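# Load a blank into the vise and tidy parts

## Task

Put a single plain gray aluminum blank onto the vise's two low support bars, oriented either as the blanks on the infeed plate (the plate carrying short pins) are or flipped over. Seat one of its long sides firmly against the fixed jaw (the end block without hoses) and one short end firmly against the work stop (the small rod between the jaws). Every finished part must lie flat inside the black outfeed tray with its pocket facing upward. Every remaining blank, aluminum or brass, must sit completely on the infeed plate, not stacked on another blank, not propped on the pins, either as originally oriented or flipped. A finished part or blank left in any other place means failure, and anything held in position only by the robot at the end does not count.

## Robot and tools

Robot and frame. There are two 7-joint xArm arms, left_arm and right_arm, each ending in a two-finger parallel gripper. All reported poses use one scene frame: origin on the table top midway between the arms, +x pointing out across the table, +z up, and left_arm on the +y side. The arm roots sit at (+0.029, +0.407, 0) m for left_arm and (+0.050, -0.267, 0) m for right_arm, both facing roughly +x. Printed hand positions grow less accurate at long reach.

Gripper axes. In each gripper's own frame the fingers extend along +z and the jaws open and close along y. The reported end_effector_position is the spot between the pads when closed, about 2 cm short of the fingertips; closing pushes the tips roughly 10 mm further along +z.

execute_actions(actions). actions is a list of actions run in sequence; an empty list simply returns state and images. Each action is a table of 1 to 15 rows, one row per control step of 1/30 s; if fewer than 15 rows are given, the final row repeats to fill 15 steps. Every row holds exactly 14 numbers in [-1, 1], always both arms: left_arm dx, dy, dz, rx, ry, rz, opening, then right_arm in the same seven-number order. dx to rz are an offset, not a pose: they express where the gripper should be relative to its measured pose at the start of that action (for the first action of a call, the last pose reported in the scene), in the gripper's own axes. Each row is measured from that same start, not added to the previous row. Scale: 1.0 equals 0.6 m of travel or 180 degrees; rx, ry, rz form a single rotation vector. Opening is absolute, not an offset: +1 is fully open (0.084 m), -1 is closed. Per step the command is clipped to within 70 mm and 16 degrees of the measured pose, so large offsets need several actions; after an action the arm stops at its last clipped pose. When position and orientation cannot both be reached, position wins. An arm meant to stay still gets zeros (or, in a reply's first call, the offset back to where it should be) plus its wanted opening.

move(target, speed, blocking). target is one 14-number row laid out as above: offsets in each gripper's axes from the pose in the latest result that shows one, same scaling, opening absolute and sent at the start. Both grippers travel straight lines that finish together, lasting 0.5 to 10 s (cut off at 10 s). speed is m/s per path, 0.002 to 0.5, default 0.25; rotation is capped at twice that in rad/s. No obstacle or arm-to-arm avoidance; grippers lag, may drift off the line and can overshoot the speed near full extension. Faster contact and targets set deeper past a surface both press harder. With blocking=false the call returns after 0.5 s while motion continues; check with wait(0), and call wait or stop before sending new actions or moves. The result adds a move: line giving the ending (done, off_target, moving, held, fault), any limits (paced = the pose sent was clipped; held = some steps were blocked, after which the arm may surge fast) and each gripper's remaining distance. If only one arm is named, the other finished normally.

wait(seconds): 0 to 10, lets the sim run with last commands held; returns early if a running move ends. stop(): brakes a running move; needs room, more when fast; fingers keep moving. zoom_image(camera, region): camera is cam_high, cam_left_wrist or cam_right_wrist; region [x0, y0, x1, y1] in image pixels from the top-left, at most 504 by 504. All cameras give 896x504 images; calibrations (K, distortion, T_world_to_cam) are provided and may be slightly off. read_manual(section): only "licences". finished_scene(scene): pass the current scene number once everything rests in its goal place; irreversible.

Reading results. The state line lists each gripper's position (m), quaternion wxyz and velocities. grip_measured is the actual finger opening on the command scale. Hand target lines show where the controller is driving each gripper. A pose unreachable line means a clearance check altered or blocked that arm's command. MOTOR HOT appears from 65 °C; at 80 °C an OVER-TEMPERATURE FAULT brakes that arm until cool, so do not hold loads longer than needed.

Gripping. To hold something, command an opening well under grip_measured; a larger gap squeezes harder, up to about 24 N per pad for objects up to roughly 6 cm. Echoing grip_measured still grips lightly. Closing fast can overshoot the force.

Things to avoid. Arms colliding or pushing on each other; dropping, slamming or shoving parts; knocking anything off the table. If joint torque hits its load limit (waist and shoulder 45.5 N m, upper arm roll, elbow and forearm roll 27.3, wrist pitch and wrist roll 18.2, held weight included), the arm backs off, freezes for 10 s and drops the rest of the call. Expect occasional small tugs on held parts or nudges to loose ones, and confirm final placements visually before finishing.

Each tool is called after "Emit:" by a JSON object that holds its "fn" and its "kwargs", one argument or row to a line.

## Session

Emit:
{"fn": "execute_actions", "kwargs": {
  "actions": []
}}

Scene clock: 0.00 s.
left_arm: end_effector_position=(+0.3338, +0.5058, +0.3922) grip_measured=+1.00 end_effector_quat_wxyz=(-0.130, +0.799, +0.212, -0.547) end_effector_velocity=(-0.000, -0.000, +0.000) end_effector_angular_velocity=(-0.001, +0.001, -0.001) | right_arm: end_effector_position=(+0.3807, -0.1586, +0.3281) grip_measured=+1.00 end_effector_quat_wxyz=(-0.063, +0.991, +0.085, -0.085) end_effector_velocity=(-0.000, -0.000, -0.000) end_effector_angular_velocity=(+0.000, +0.000, +0.000)
Joint positions: left_arm=[ 0.234  0.435 -0.122  1.902  0.268  2.653 -0.261  0.084] | right_arm=[ 0.287 -0.316 -0.066  1.1    0.128  1.568  0.047  0.084]
Joint velocities: left_arm=[-0.    -0.    -0.    -0.    -0.     0.     0.001  0.   ] | right_arm=[-0.    -0.     0.    -0.001  0.     0.    -0.001  0.   ]
Motor temperatures (°C, as the motors report them): left_arm=[27 27 28 32 31 34 31] | right_arm=[27 27 32 34 32 32 30]
Hand target (left_arm): +0.334, +0.506, +0.392; -0.130, +0.799, +0.212, -0.547
Hand target (right_arm): +0.381, -0.159, +0.328; -0.063, +0.991, +0.085, -0.085
camera_calibration (this result's frames):
cam_left_wrist: T_world_to_cam=[[0.193552, -0.882126, -0.429408, 0.579884], [-0.306728, -0.470152, 0.827572, 0.0829179], [-0.931909, -0.028467, -0.361572, 0.597838], [0, 0, 0, 1]] pos_world=[0.470326, 0.567534, 0.396548]
cam_right_wrist: T_world_to_cam=[[0.131629, -0.980146, -0.14828, -0.118627], [-0.971468, -0.157314, 0.177489, 0.351022], [-0.197292, 0.120686, -0.972888, 0.545791], [0, 0, 0, 1]] pos_world=[0.464302, -0.126921, 0.451101]

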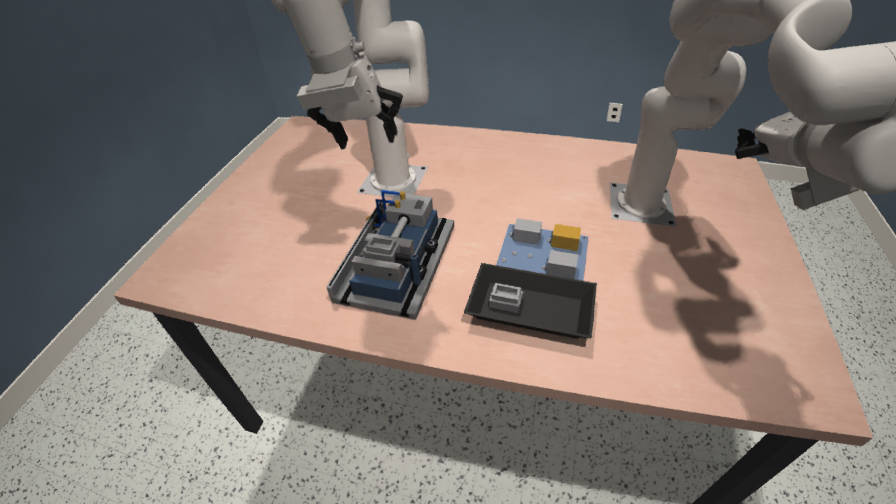

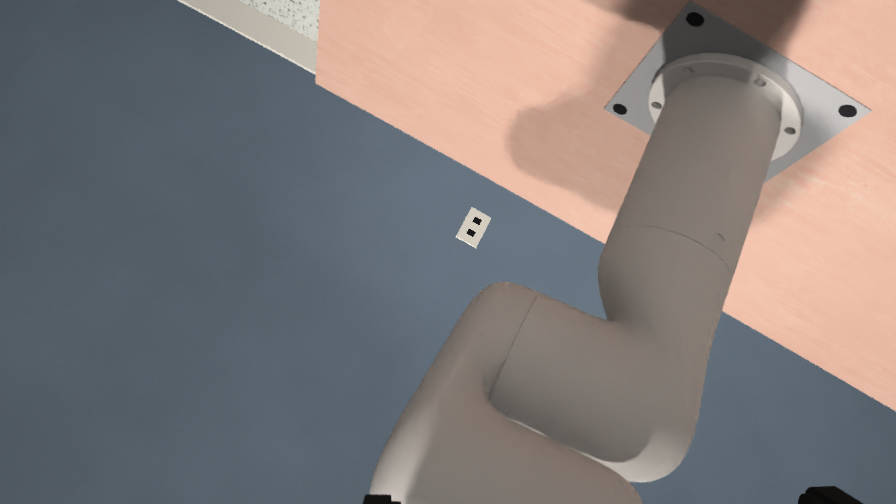

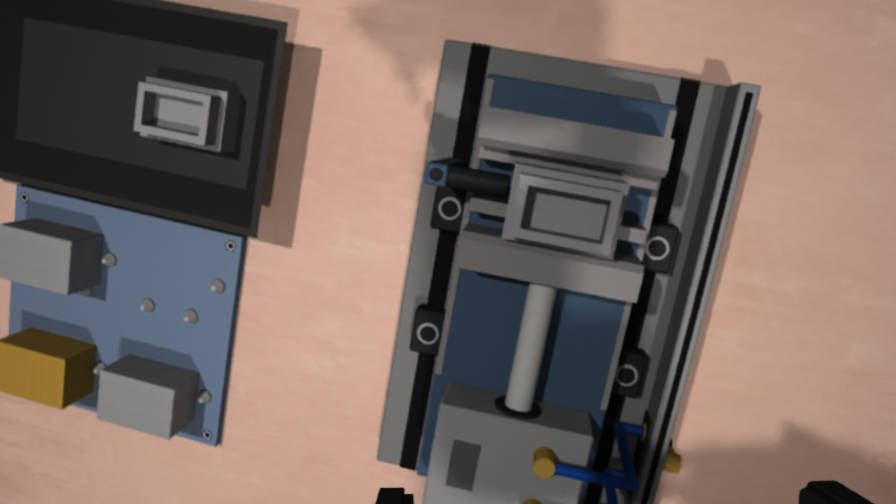

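Emit:
{"fn": "move", "kwargs": {
  "target": [0,0,0,0,0,0,1,0.085,-0.078,0.216,0.014,0.076,0.574,0.2],
  "speed": 0.4
}}

Scene clock: 8.67 s.
left_arm: end_effector_position=(+0.3338, +0.5058, +0.3922) grip_measured=+1.00 end_effector_quat_wxyz=(-0.130, +0.799, +0.212, -0.547) end_effector_velocity=(+0.000, -0.001, -0.000) end_effector_angular_velocity=(-0.002, +0.001, -0.003) | right_arm: end_effector_position=(+0.3994, -0.0898, +0.1998) grip_measured=+0.19 end_effector_quat_wxyz=(+0.000, +0.682, -0.731, -0.000) end_effector_velocity=(-0.001, +0.000, -0.001) end_effector_angular_velocity=(-0.003, +0.003, -0.003)
Joint positions: left_arm=[ 0.234  0.435 -0.122  1.902  0.268  2.653 -0.261  0.084] | right_arm=[ 0.12  -0.246  0.328  0.789  0.092  1.026  2.032  0.052]
Joint velocities: left_arm=[-0.002 -0.    -0.001 -0.001 -0.     0.     0.001  0.   ] | right_arm=[ 0.     0.001  0.002 -0.001 -0.002  0.002  0.006 -0.   ]
Motor temperatures (°C, as the motors report them): left_arm=[27 28 28 33 31 34 31] | right_arm=[27 27 32 36 32 32 30]
Hand target (left_arm): +0.334, +0.506, +0.392; -0.130, +0.799, +0.212, -0.547
Hand target (right_arm): +0.399, -0.090, +0.200; +0.001, +0.682, -0.731, -0.000
Off the commanded pose (left_arm): 0.000 m, 0 deg.
Off the commanded pose (right_arm): 0.000 m, 0 deg.
move: done
camera_calibration (this result's frames):
cam_left_wrist: T_world_to_cam=[[0.193552, -0.882126, -0.429408, 0.579884], [-0.306729, -0.470152, 0.827571, 0.0829181], [-0.931909, -0.0284667, -0.361572, 0.597838], [0, 0, 0, 1]] pos_world=[0.470326, 0.567534, 0.396548]
cam_right_wrist: T_world_to_cam=[[-0.995586, 0.0930616, -0.012185, 0.446769], [0.092864, 0.995552, 0.0158853, 0.113499], [0.0136091, 0.0146836, -0.9998, 0.328033], [0, 0, 0, 1]] pos_world=[0.429793, -0.159388, 0.331608]

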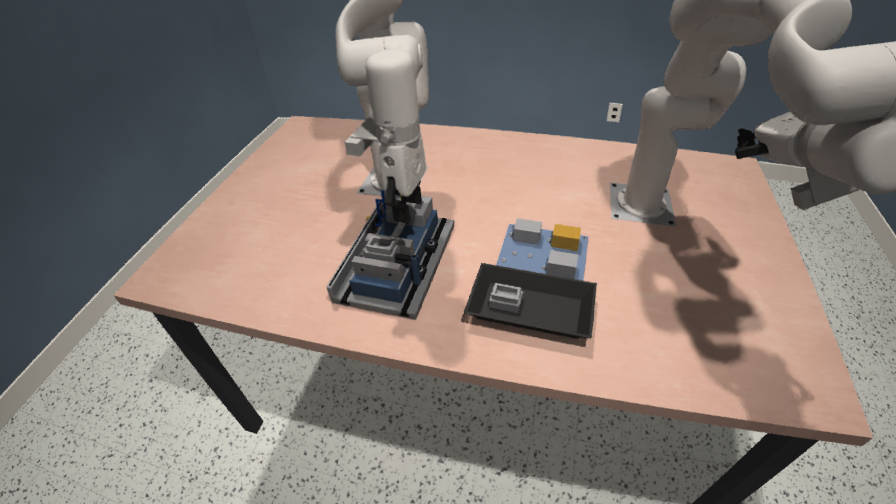

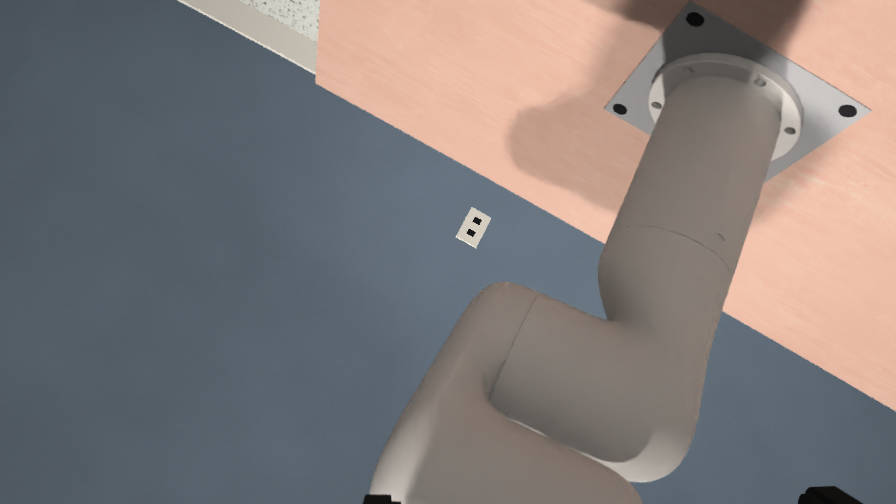

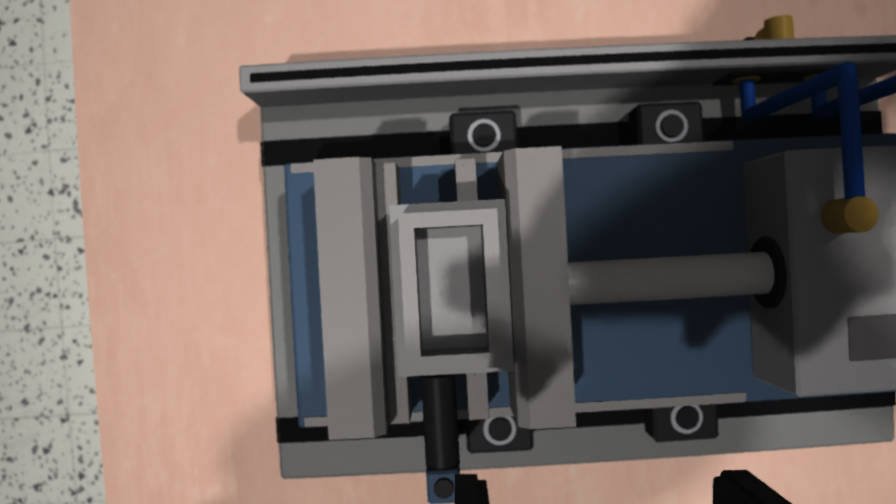

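Emit:
{"fn": "move", "kwargs": {
  "target": [0,0,0,0,0,0,1,0.085,-0.058,0.075,0,0,-0.017,0.4],
  "speed": 0.2
}}

Emit:
{"fn": "move", "kwargs": {
  "target": [0,0,0,0,0,0,1,0,0,0.053,0,0,0,0.4],
  "speed": 0.06
}}

Scene clock: 13.77 s.
left_arm: end_effector_position=(+0.3338, +0.5058, +0.3922) grip_measured=+1.00 end_effector_quat_wxyz=(-0.130, +0.799, +0.212, -0.547) end_effector_velocity=(-0.000, +0.000, +0.000) end_effector_angular_velocity=(-0.001, -0.000, -0.000) | right_arm: end_effector_position=(+0.4307, -0.1429, +0.1552) grip_measured=+0.39 end_effector_quat_wxyz=(+0.000, +0.702, -0.712, +0.000) end_effector_velocity=(-0.000, -0.003, -0.002) end_effector_angular_velocity=(-0.000, +0.004, -0.002)
Joint positions: left_arm=[ 0.234  0.435 -0.122  1.902  0.268  2.653 -0.261  0.084] | right_arm=[ 0.056 -0.146  0.252  0.741  0.046  0.883  1.864  0.061]
Joint velocities: left_arm=[-0.001  0.     0.001  0.     0.    -0.     0.001  0.   ] | right_arm=[-0.002  0.004 -0.004 -0.003 -0.001 -0.003 -0.003 -0.   ]
Motor temperatures (°C, as the motors report them): left_arm=[27 28 28 33 31 34 31] | right_arm=[27 27 32 36 32 32 30]
Hand target (left_arm): +0.334, +0.506, +0.392; -0.130, +0.799, +0.212, -0.547
Hand target (right_arm): +0.431, -0.143, +0.155; +0.001, +0.702, -0.713, -0.000
Off the commanded pose (left_arm): 0.000 m, 0 deg.
Off the commanded pose (right_arm): 0.000 m, 0 deg.
move: done
camera_calibration (this result's frames):
cam_left_wrist: T_world_to_cam=[[0.193552, -0.882126, -0.429408, 0.579884], [-0.306729, -0.470152, 0.827571, 0.082918], [-0.931909, -0.0284668, -0.361572, 0.597838], [0, 0, 0, 1]] pos_world=[0.470326, 0.567534, 0.396548]
cam_right_wrist: T_world_to_cam=[[-0.999143, 0.0391937, -0.0133325, 0.476248], [0.0389869, 0.999121, 0.0154342, 0.187924], [0.0139257, 0.0149012, -0.999792, 0.28367], [0, 0, 0, 1]] pos_world=[0.464563, -0.210651, 0.28706]

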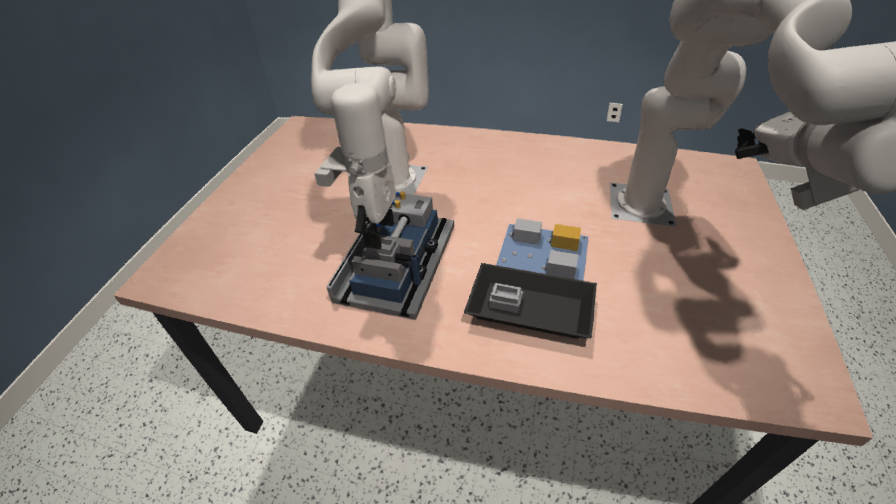

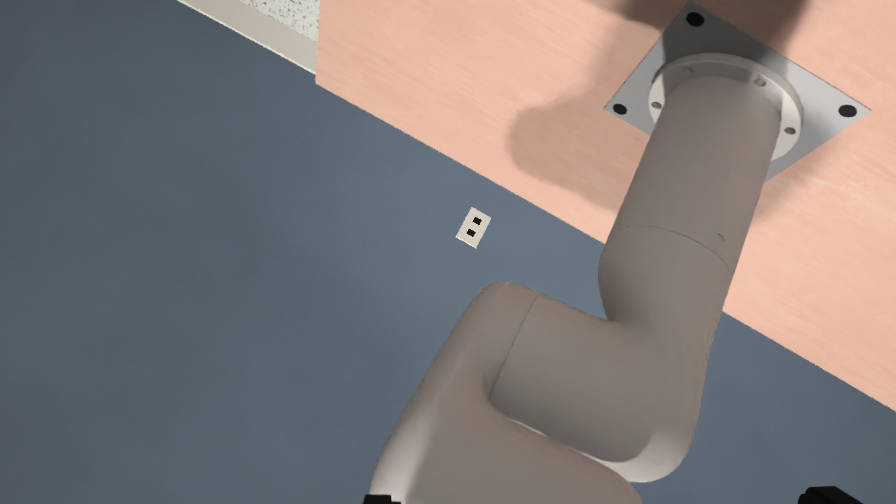

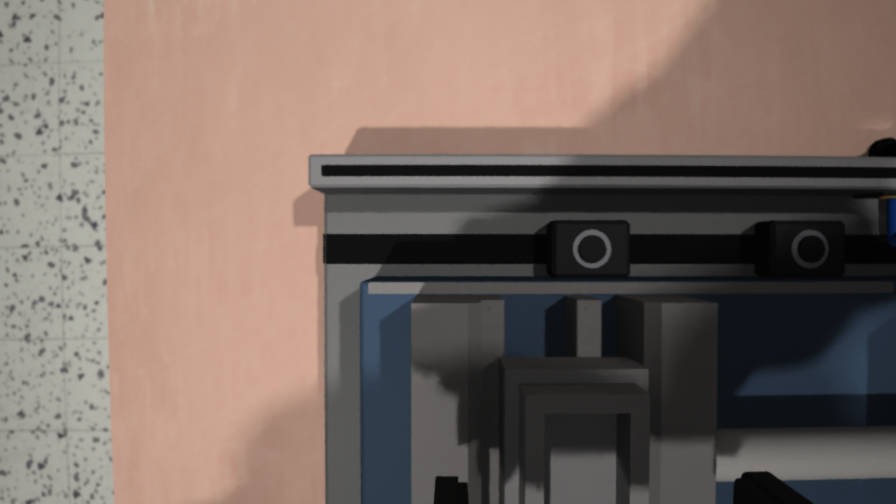

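Scene clock: 14.63 s.
left_arm: end_effector_position=(+0.3338, +0.5058, +0.3922) grip_measured=+1.00 end_effector_quat_wxyz=(-0.130, +0.799, +0.212, -0.547) end_effector_velocity=(-0.000, +0.000, -0.000) end_effector_angular_velocity=(-0.001, -0.001, +0.001) | right_arm: end_effector_position=(+0.4308, -0.1429, +0.1237) grip_measured=+0.39 end_effector_quat_wxyz=(+0.000, +0.702, -0.712, +0.000) end_effector_velocity=(+0.000, +0.001, +0.000) end_effector_angular_velocity=(+0.000, -0.002, +0.001)
Joint positions: left_arm=[ 0.234  0.435 -0.122  1.902  0.268  2.653 -0.261  0.084] | right_arm=[ 0.054 -0.086  0.257  0.699  0.03   0.783  1.877  0.061]
Joint velocities: left_arm=[ 0.001 -0.    -0.     0.     0.    -0.     0.001 -0.   ] | right_arm=[ 0.001  0.     0.001  0.001 -0.001 -0.001  0.001  0.   ]
Motor temperatures (°C, as the motors report them): left_arm=[27 28 28 33 31 34 31] | right_arm=[27 27 32 36 32 32 30]
Hand target (left_arm): +0.334, +0.506, +0.392; -0.130, +0.799, +0.212, -0.547
Hand target (right_arm): +0.431, -0.143, +0.123; +0.000, +0.702, -0.712, +0.000
Off the commanded pose (left_arm): 0.000 m, 0 deg.
Off the commanded pose (right_arm): 0.000 m, 0 deg.
move: done
camera_calibration (this result's frames):
cam_left_wrist: T_world_to_cam=[[0.193552, -0.882126, -0.429408, 0.579884], [-0.306729, -0.470152, 0.827571, 0.0829183], [-0.931909, -0.0284667, -0.361573, 0.597838], [0, 0, 0, 1]] pos_world=[0.470326, 0.567534, 0.396548]
cam_right_wrist: T_world_to_cam=[[-0.99913, 0.0392905, -0.0139561, 0.476065], [0.0390745, 0.999117, 0.0154264, 0.188421], [0.0145499, 0.0148677, -0.999784, 0.25189], [0, 0, 0, 1]] pos_world=[0.464623, -0.210704, 0.255572]

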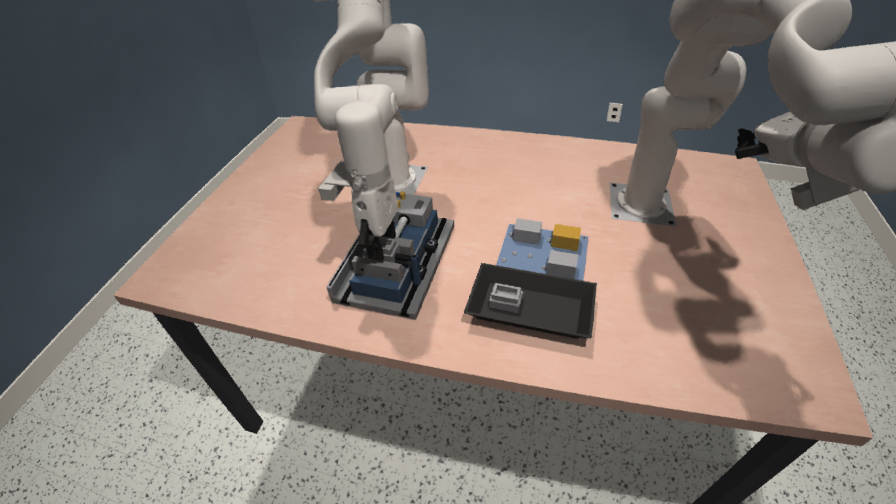

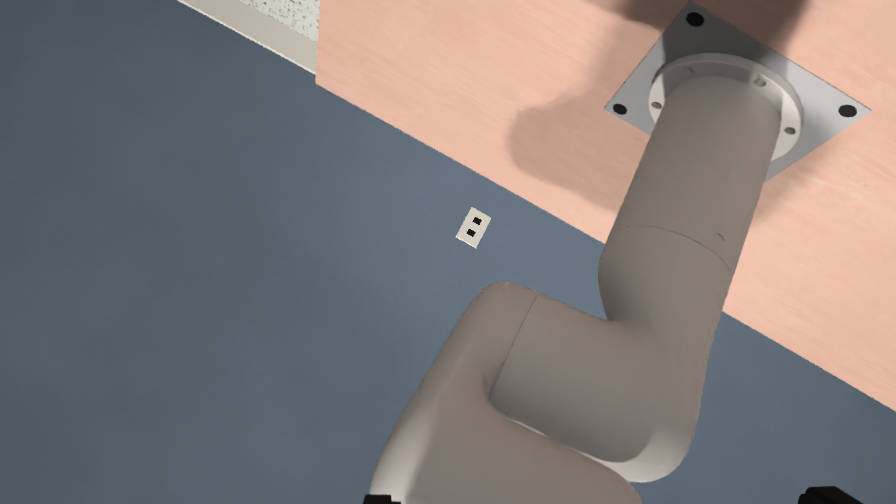

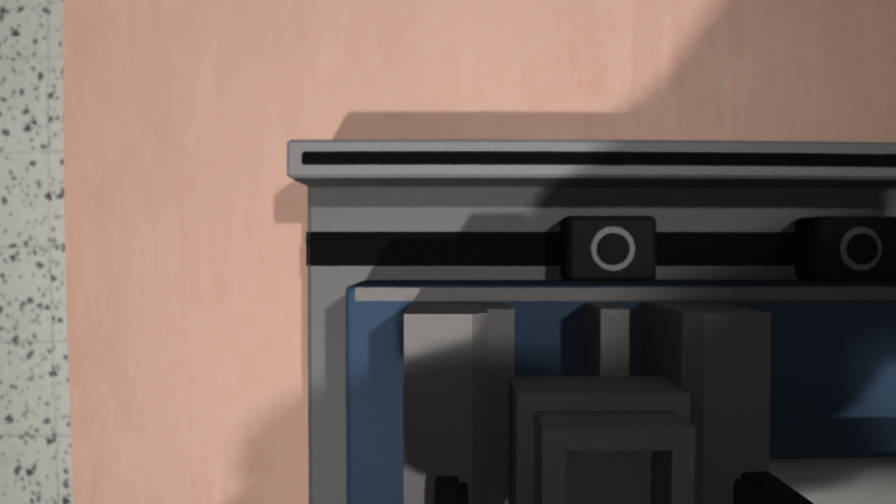

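Emit:
{"fn": "execute_actions", "kwargs": {
  "actions": [
    [[0,0,0,0,0,0,1,0,0,0.004,0,0,0,0.3],[0,0,0,0,0,0,1,0,0,0.004,0,0,0,0.3],[0,0,0,0,0,0,1,0,0,0.004,0,0,0,0.2],[0,0,0,0,0,0,1,0,0,0.004,0,0,0,0.2],[0,0,0,0,0,0,1,0,0,0.004,0,0,0,0.1],[0,0,0,0,0,0,1,0,0,0.004,0,0,0,0.1],[0,0,0,0,0,0,1,0,0,0.004,0,0,0,0],[0,0,0,0,0,0,1,0,0,0.004,0,0,0,-0.1],[0,0,0,0,0,0,1,0,0,0.004,0,0,0,-0.2],[0,0,0,0,0,0,1,0,0,0.004,0,0,0,-0.3],[0,0,0,0,0,0,1,0,0,0.004,0,0,0,-0.4],[0,0,0,0,0,0,1,0,0,0.004,0,0,0,-0.7]],
    [[0,0,0,0,0,0,1,0,0,0,0,0,0,-0.7]]
  ]
}}

Emit:
{"fn": "move", "kwargs": {
  "target": [0,0,0,0,0,0,1,0,0,-0.07,0,0,0,-0.7],
  "speed": 0.08
}}

Scene clock: 22.30 s.
left_arm: end_effector_position=(+0.3338, +0.5058, +0.3922) grip_measured=+1.00 end_effector_quat_wxyz=(-0.130, +0.799, +0.212, -0.547) end_effector_velocity=(-0.000, +0.001, -0.000) end_effector_angular_velocity=(+0.000, -0.000, +0.003) | right_arm: end_effector_position=(+0.4308, -0.1429, +0.1213) grip_measured=-0.10 end_effector_quat_wxyz=(+0.000, +0.702, -0.712, +0.000) end_effector_velocity=(-0.000, +0.000, -0.000) end_effector_angular_velocity=(-0.000, -0.000, -0.002)
Joint positions: left_arm=[ 0.234  0.435 -0.122  1.902  0.268  2.653 -0.261  0.084] | right_arm=[ 0.054 -0.081  0.258  0.697  0.028  0.775  1.878  0.04 ]
Joint velocities: left_arm=[ 0.002  0.     0.001  0.    -0.    -0.     0.    -0.   ] | right_arm=[-0.     0.     0.    -0.    -0.    -0.     0.002  0.   ]
Motor temperatures (°C, as the motors report them): left_arm=[27 28 28 34 31 34 31] | right_arm=[27 27 32 37 32 32 30]
Hand target (left_arm): +0.334, +0.506, +0.392; -0.130, +0.799, +0.212, -0.547
Hand target (right_arm): +0.431, -0.143, +0.121; +0.000, +0.702, -0.712, +0.000
Off the commanded pose (left_arm): 0.000 m, 0 deg.
Off the commanded pose (right_arm): 0.000 m, 0 deg.
camera_calibration (this result's frames):
cam_left_wrist: T_world_to_cam=[[0.193552, -0.882126, -0.429408, 0.579884], [-0.306729, -0.470152, 0.827571, 0.0829181], [-0.931909, -0.0284667, -0.361572, 0.597838], [0, 0, 0, 1]] pos_world=[0.470326, 0.567534, 0.396548]
cam_right_wrist: T_world_to_cam=[[-0.999131, 0.0392748, -0.0139211, 0.476006], [0.0390598, 0.999118, 0.0153956, 0.18847], [0.0145135, 0.0148385, -0.999785, 0.249514], [0, 0, 0, 1]] pos_world=[0.464609, -0.210701, 0.253186]

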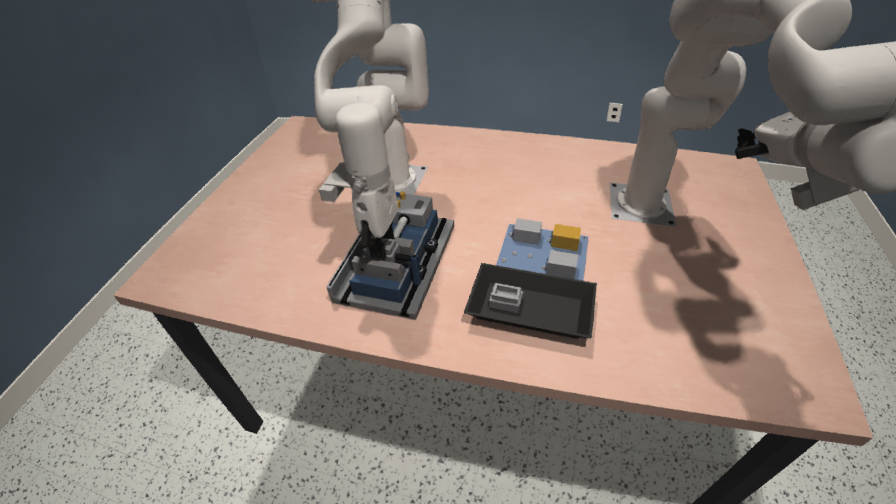

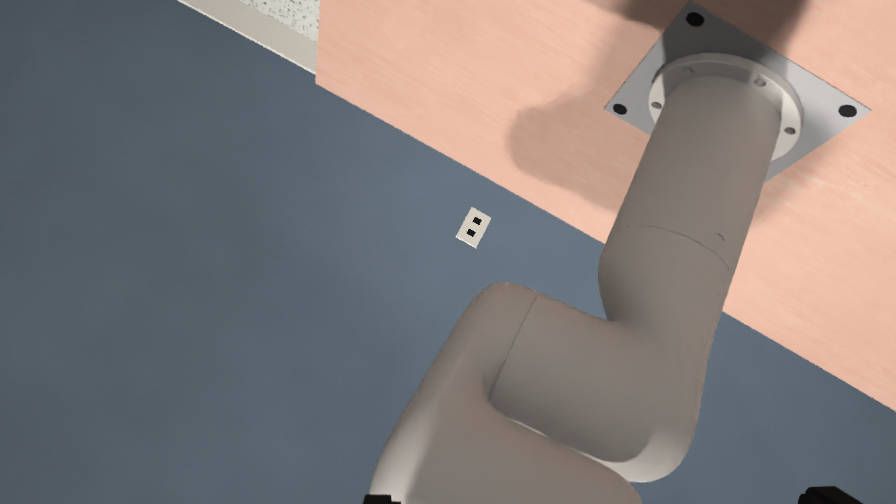

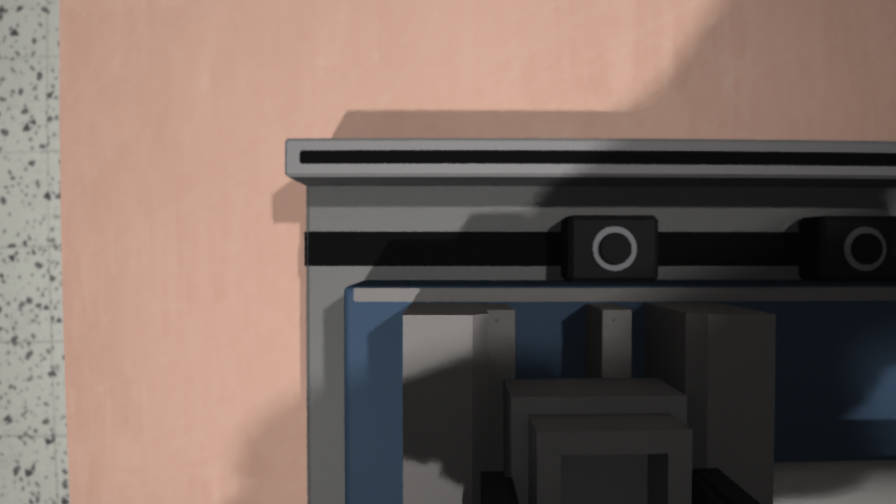

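Scene clock: 23.17 s.
left_arm: end_effector_position=(+0.3338, +0.5058, +0.3922) grip_measured=+1.00 end_effector_quat_wxyz=(-0.130, +0.799, +0.212, -0.547) end_effector_velocity=(-0.000, -0.000, -0.000) end_effector_angular_velocity=(-0.001, +0.002, -0.001) | right_arm: end_effector_position=(+0.4305, -0.1429, +0.1629) grip_measured=-0.10 end_effector_quat_wxyz=(+0.000, +0.702, -0.712, +0.000) end_effector_velocity=(-0.000, -0.000, +0.001) end_effector_angular_velocity=(-0.000, +0.002, -0.001)
Joint positions: left_arm=[ 0.234  0.435 -0.122  1.902  0.268  2.653 -0.261  0.084] | right_arm=[ 0.055 -0.159  0.252  0.753  0.049  0.908  1.861  0.04 ]
Joint velocities: left_arm=[-0.001  0.    -0.001 -0.001 -0.     0.    -0.     0.   ] | right_arm=[-0.    -0.001  0.     0.002  0.     0.004 -0.    -0.   ]
Motor temperatures (°C, as the motors report them): left_arm=[27 28 28 34 31 34 31] | right_arm=[27 27 32 37 32 32 30]
Hand target (left_arm): +0.334, +0.506, +0.392; -0.130, +0.799, +0.212, -0.547
Hand target (right_arm): +0.431, -0.143, +0.163; +0.000, +0.702, -0.712, +0.000
Off the commanded pose (left_arm): 0.000 m, 0 deg.
Off the commanded pose (right_arm): 0.000 m, 0 deg.
move: done
camera_calibration (this result's frames):
cam_left_wrist: T_world_to_cam=[[0.193552, -0.882126, -0.429408, 0.579884], [-0.306729, -0.470152, 0.827571, 0.0829181], [-0.931909, -0.0284666, -0.361572, 0.597838], [0, 0, 0, 1]] pos_world=[0.470326, 0.567534, 0.396548]
cam_right_wrist: T_world_to_cam=[[-0.999149, 0.0391495, -0.0129672, 0.47618], [0.0389488, 0.999123, 0.0153823, 0.187833], [0.0135581, 0.0148641, -0.999798, 0.291486], [0, 0, 0, 1]] pos_world=[0.464507, -0.210643, 0.294713]

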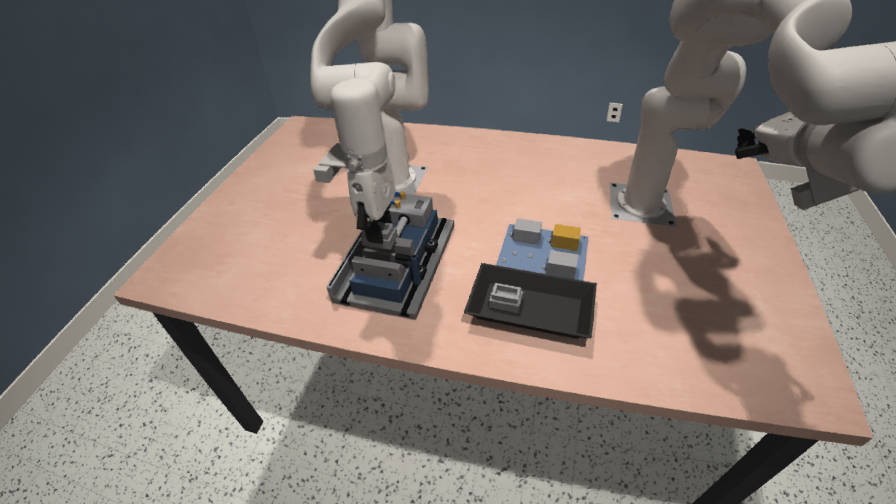

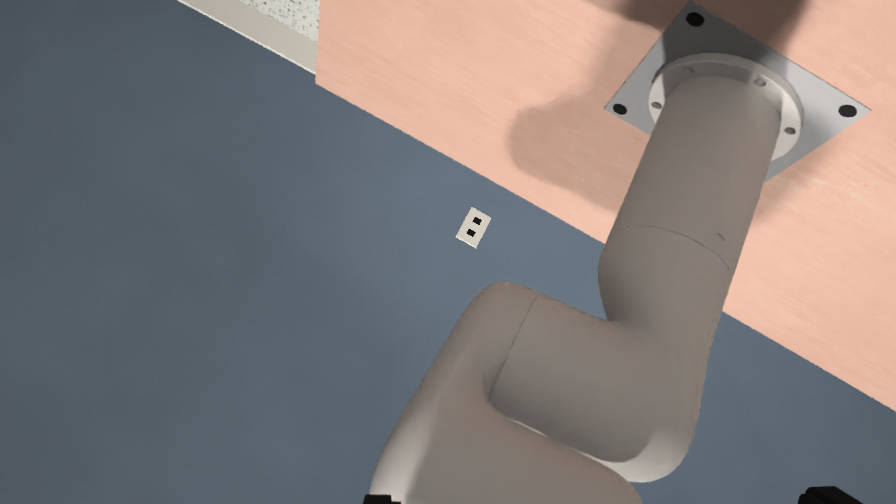

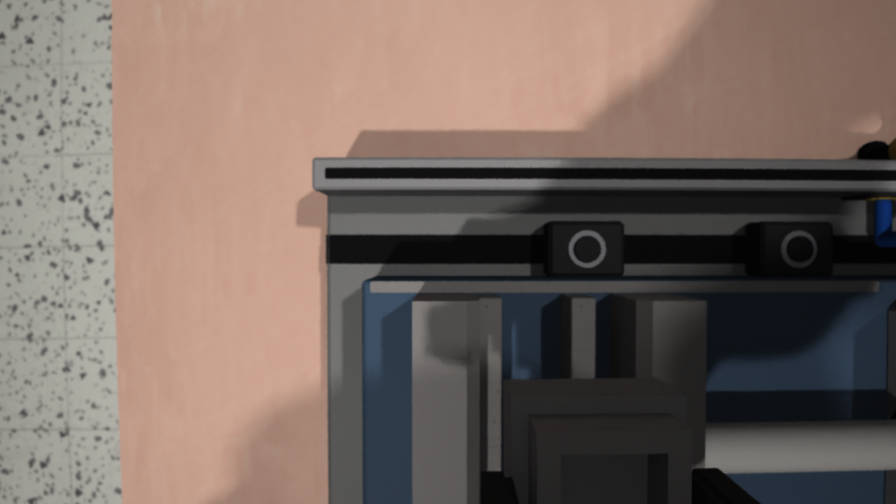

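Emit:
{"fn": "move", "kwargs": {
  "target": [0,0,0,0,0,0,1,-0.585,-0.02,0,0,0,0,-0.7]
}}

Emit:
{"fn": "move", "kwargs": {
  "target": [0,0,0,0,0,0,1,0,0,0.16,0,0,0,-0.7],
  "speed": 0.15
}}

Scene clock: 29.03 s.
left_arm: end_effector_position=(+0.3338, +0.5058, +0.3922) grip_measured=+1.00 end_effector_quat_wxyz=(-0.130, +0.799, +0.212, -0.547) end_effector_velocity=(-0.000, +0.000, +0.000) end_effector_angular_velocity=(+0.000, -0.000, +0.001) | right_arm: end_effector_position=(+0.4478, +0.2077, +0.1624) grip_measured=-0.10 end_effector_quat_wxyz=(+0.000, +0.702, -0.713, -0.000) end_effector_velocity=(-0.006, +0.004, -0.001) end_effector_angular_velocity=(-0.004, +0.008, +0.010)
Joint positions: left_arm=[ 0.234  0.435 -0.122  1.902  0.268  2.653 -0.261  0.084] | right_arm=[ 0.518  0.608  0.48   1.703 -0.29   1.166  2.626  0.04 ]
Joint velocities: left_arm=[ 0.001  0.     0.001  0.001 -0.     0.001  0.    -0.   ] | right_arm=[ 0.01   0.009  0.004  0.011 -0.001  0.012  0.001 -0.   ]
Motor temperatures (°C, as the motors report them): left_arm=[27 28 28 34 31 34 31] | right_arm=[27 27 32 37 32 32 30]
Hand target (left_arm): +0.334, +0.506, +0.392; -0.130, +0.799, +0.212, -0.547
Hand target (right_arm): +0.447, +0.208, +0.162; +0.001, +0.702, -0.712, -0.001
Off the commanded pose (left_arm): 0.000 m, 0 deg.
Off the commanded pose (right_arm): 0.000 m, 0 deg.
move: done
camera_calibration (this result's frames):
cam_left_wrist: T_world_to_cam=[[0.193552, -0.882126, -0.429408, 0.579884], [-0.306729, -0.470152, 0.827571, 0.082918], [-0.931909, -0.0284666, -0.361572, 0.597838], [0, 0, 0, 1]] pos_world=[0.470326, 0.567534, 0.396548]
cam_right_wrist: T_world_to_cam=[[-0.99914, 0.0396197, -0.0122494, 0.479479], [0.0394168, 0.999089, 0.016384, -0.163469], [0.0128874, 0.0158871, -0.999791, 0.285725], [0, 0, 0, 1]] pos_world=[0.481828, 0.139784, 0.294217]

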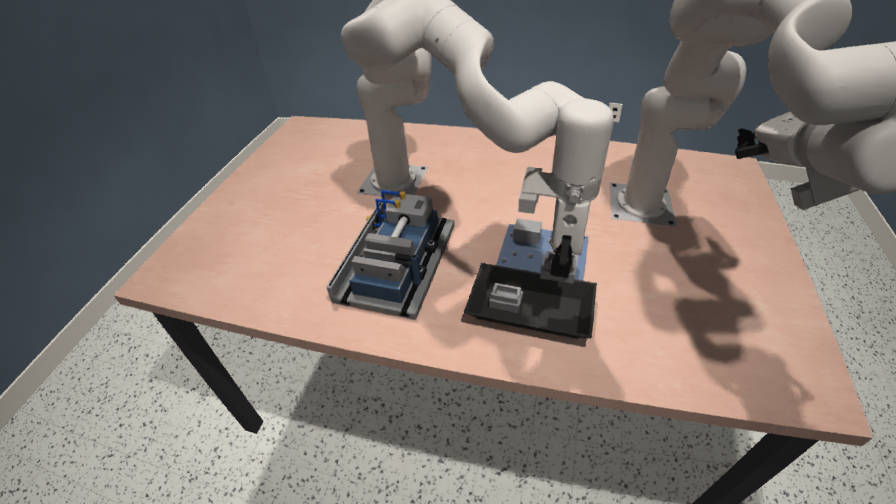

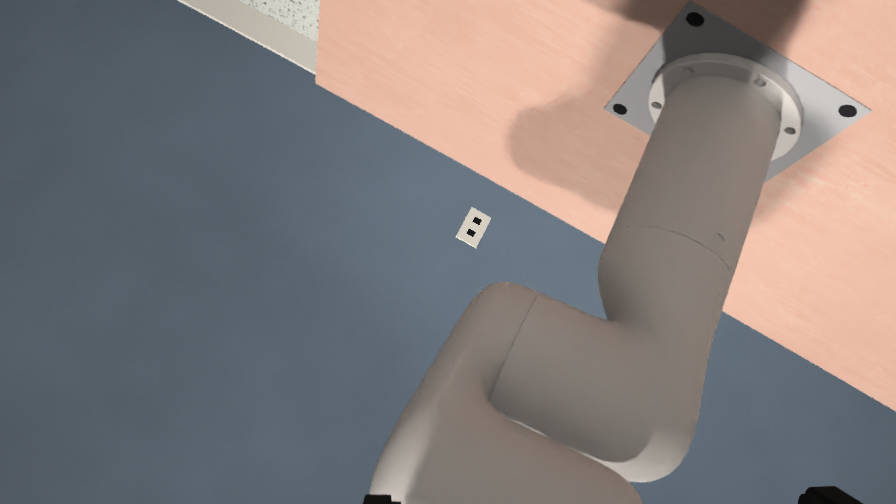

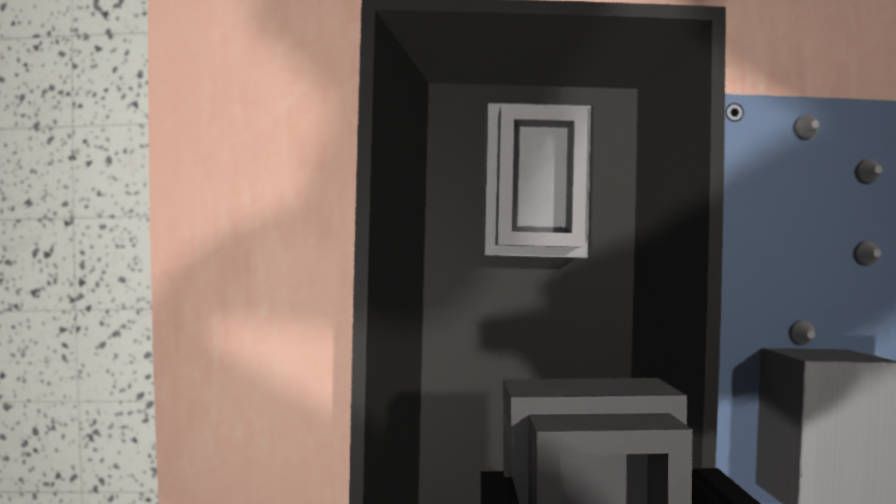

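Scene clock: 30.13 s.
left_arm: end_effector_position=(+0.3338, +0.5058, +0.3922) grip_measured=+1.00 end_effector_quat_wxyz=(-0.130, +0.799, +0.212, -0.547) end_effector_velocity=(+0.000, -0.001, +0.000) end_effector_angular_velocity=(-0.000, -0.001, -0.002) | right_arm: end_effector_position=(+0.4480, +0.2079, +0.0673) grip_measured=-0.10 end_effector_quat_wxyz=(-0.000, +0.702, -0.713, -0.000) end_effector_velocity=(-0.003, -0.004, -0.008) end_effector_angular_velocity=(-0.012, +0.012, -0.002)
Joint positions: left_arm=[ 0.234  0.435 -0.122  1.902  0.268  2.653 -0.261  0.084] | right_arm=[ 0.53   0.723  0.441  1.604 -0.351  0.959  2.665  0.04 ]
Joint velocities: left_arm=[-0.001  0.    -0.     0.001 -0.     0.     0.    -0.   ] | right_arm=[-0.001  0.008 -0.002 -0.009  0.     0.001  0.001 -0.   ]
Motor temperatures (°C, as the motors report them): left_arm=[27 28 28 34 31 34 31] | right_arm=[27 27 32 38 32 32 30]
Hand target (left_arm): +0.334, +0.506, +0.392; -0.130, +0.799, +0.212, -0.547
Hand target (right_arm): +0.448, +0.208, +0.066; +0.000, +0.702, -0.713, -0.000
Off the commanded pose (left_arm): 0.000 m, 0 deg.
Off the commanded pose (right_arm): 0.001 m, 0 deg.
move: done
camera_calibration (this result's frames):
cam_left_wrist: T_world_to_cam=[[0.193552, -0.882126, -0.429408, 0.579884], [-0.306729, -0.470152, 0.827571, 0.082918], [-0.931909, -0.0284666, -0.361572, 0.597838], [0, 0, 0, 1]] pos_world=[0.470326, 0.567534, 0.396548]
cam_right_wrist: T_world_to_cam=[[-0.999121, 0.0397255, -0.0134197, 0.478504], [0.0394892, 0.999068, 0.017435, -0.16223], [0.0140998, 0.0168897, -0.999758, 0.189816], [0, 0, 0, 1]] pos_world=[0.481813, 0.139864, 0.19902]

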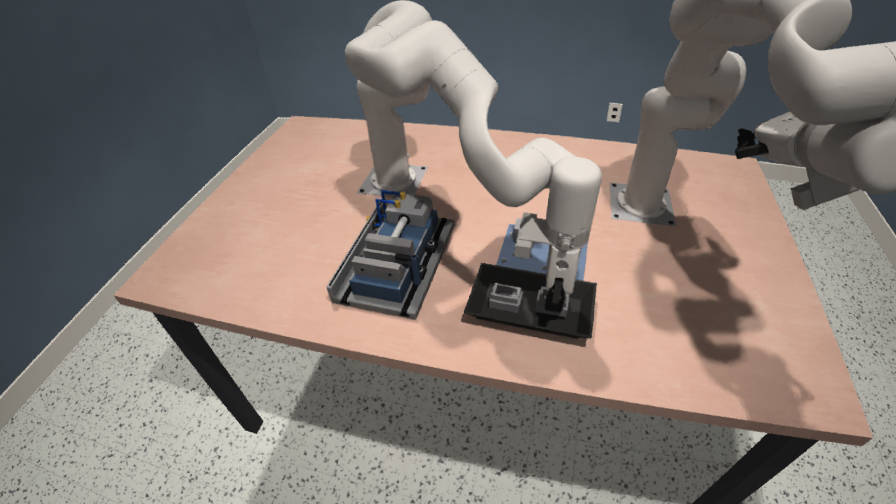

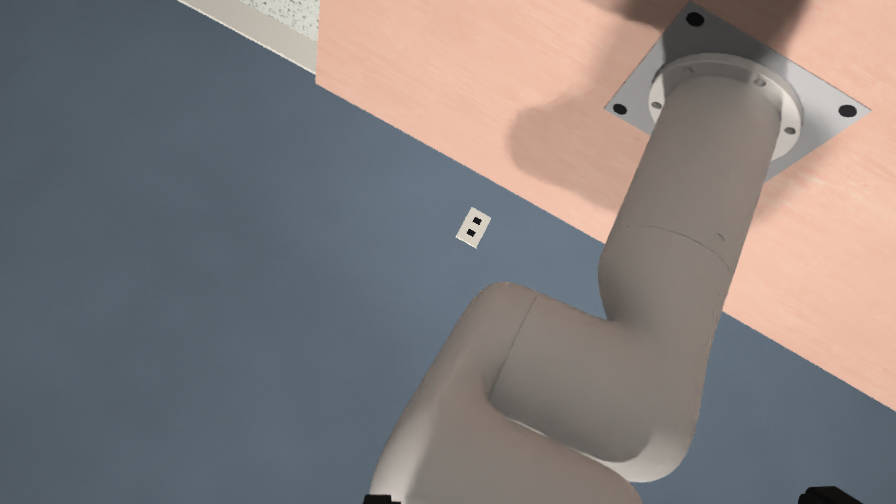

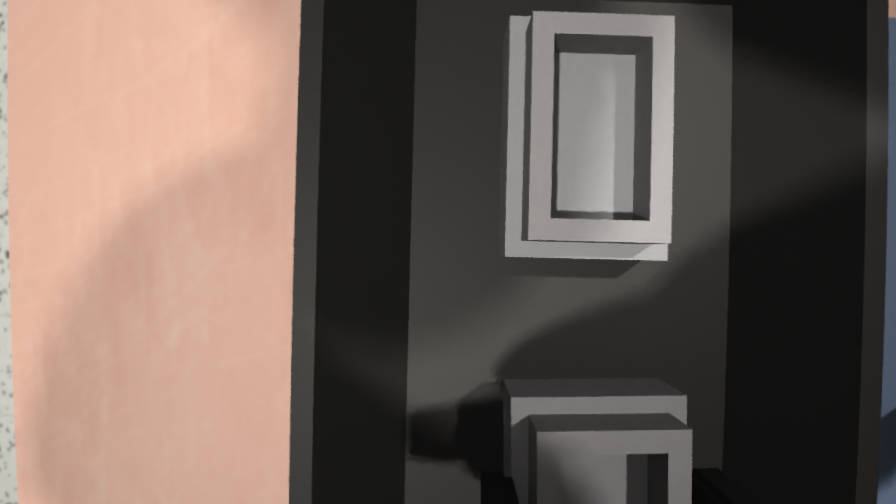

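Emit:
{"fn": "move", "kwargs": {
  "target": [0,0,0,0,0,0,1,0,0,0.03,0,0,0,-0.7],
  "speed": 0.02
}}

Scene clock: 34.47 s.
left_arm: end_effector_position=(+0.3338, +0.5058, +0.3922) grip_measured=+1.00 end_effector_quat_wxyz=(-0.130, +0.799, +0.212, -0.547) end_effector_velocity=(-0.000, +0.001, -0.000) end_effector_angular_velocity=(+0.002, +0.000, +0.003) | right_arm: end_effector_position=(+0.4491, +0.2095, +0.0535) grip_measured=-0.09 end_effector_quat_wxyz=(-0.004, +0.702, -0.713, -0.000) end_effector_velocity=(-0.001, -0.001, -0.003) end_effector_angular_velocity=(-0.003, +0.001, +0.001)
Joint positions: left_arm=[ 0.234  0.435 -0.122  1.902  0.268  2.653 -0.261  0.084] | right_arm=[ 0.535  0.746  0.433  1.599 -0.364  0.926  2.673  0.04 ]
Joint velocities: left_arm=[ 0.001 -0.     0.001 -0.001 -0.    -0.    -0.002  0.   ] | right_arm=[ 0.001  0.004 -0.001 -0.003 -0.004 -0.003  0.003  0.   ]
Motor temperatures (°C, as the motors report them): left_arm=[27 28 28 34 31 34 31] | right_arm=[27 28 32 38 32 32 30]
Hand target (left_arm): +0.334, +0.506, +0.392; -0.130, +0.799, +0.212, -0.547
Hand target (right_arm): +0.448, +0.208, +0.049; -0.000, +0.702, -0.713, -0.000
Off the commanded pose (left_arm): 0.000 m, 0 deg.
Off the commanded pose (right_arm): 0.005 m, 0 deg.
move: off_target (right_arm)
camera_calibration (this result's frames):
cam_left_wrist: T_world_to_cam=[[0.193552, -0.882126, -0.429408, 0.579884], [-0.306729, -0.470152, 0.827571, 0.0829181], [-0.931909, -0.0284665, -0.361573, 0.597838], [0, 0, 0, 1]] pos_world=[0.470326, 0.567533, 0.396548]
cam_right_wrist: T_world_to_cam=[[-0.999039, 0.0399255, -0.0180841, 0.479607], [0.0395193, 0.99897, 0.022285, -0.163842], [0.0189552, 0.0215489, -0.999588, 0.172806], [0, 0, 0, 1]] pos_world=[0.482345, 0.140801, 0.185059]

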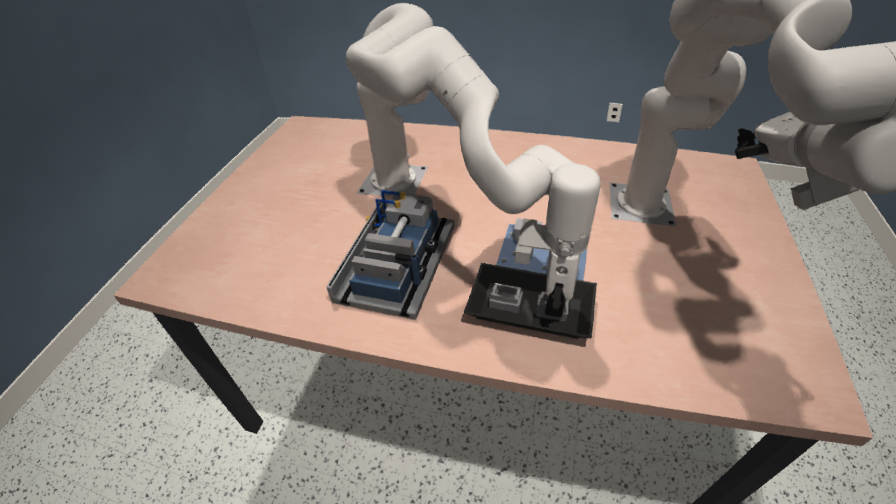

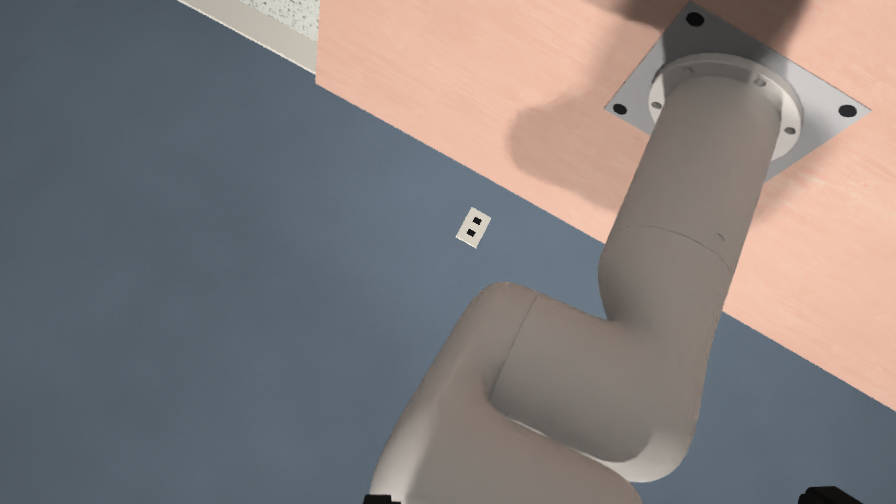

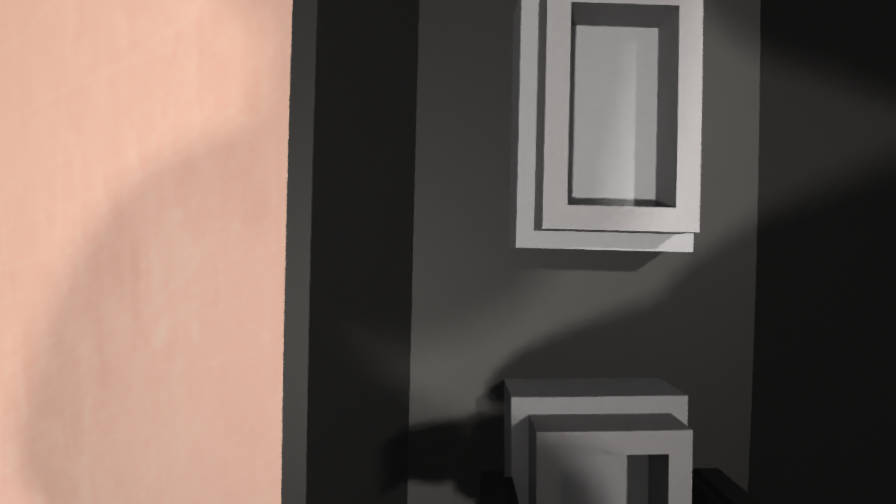

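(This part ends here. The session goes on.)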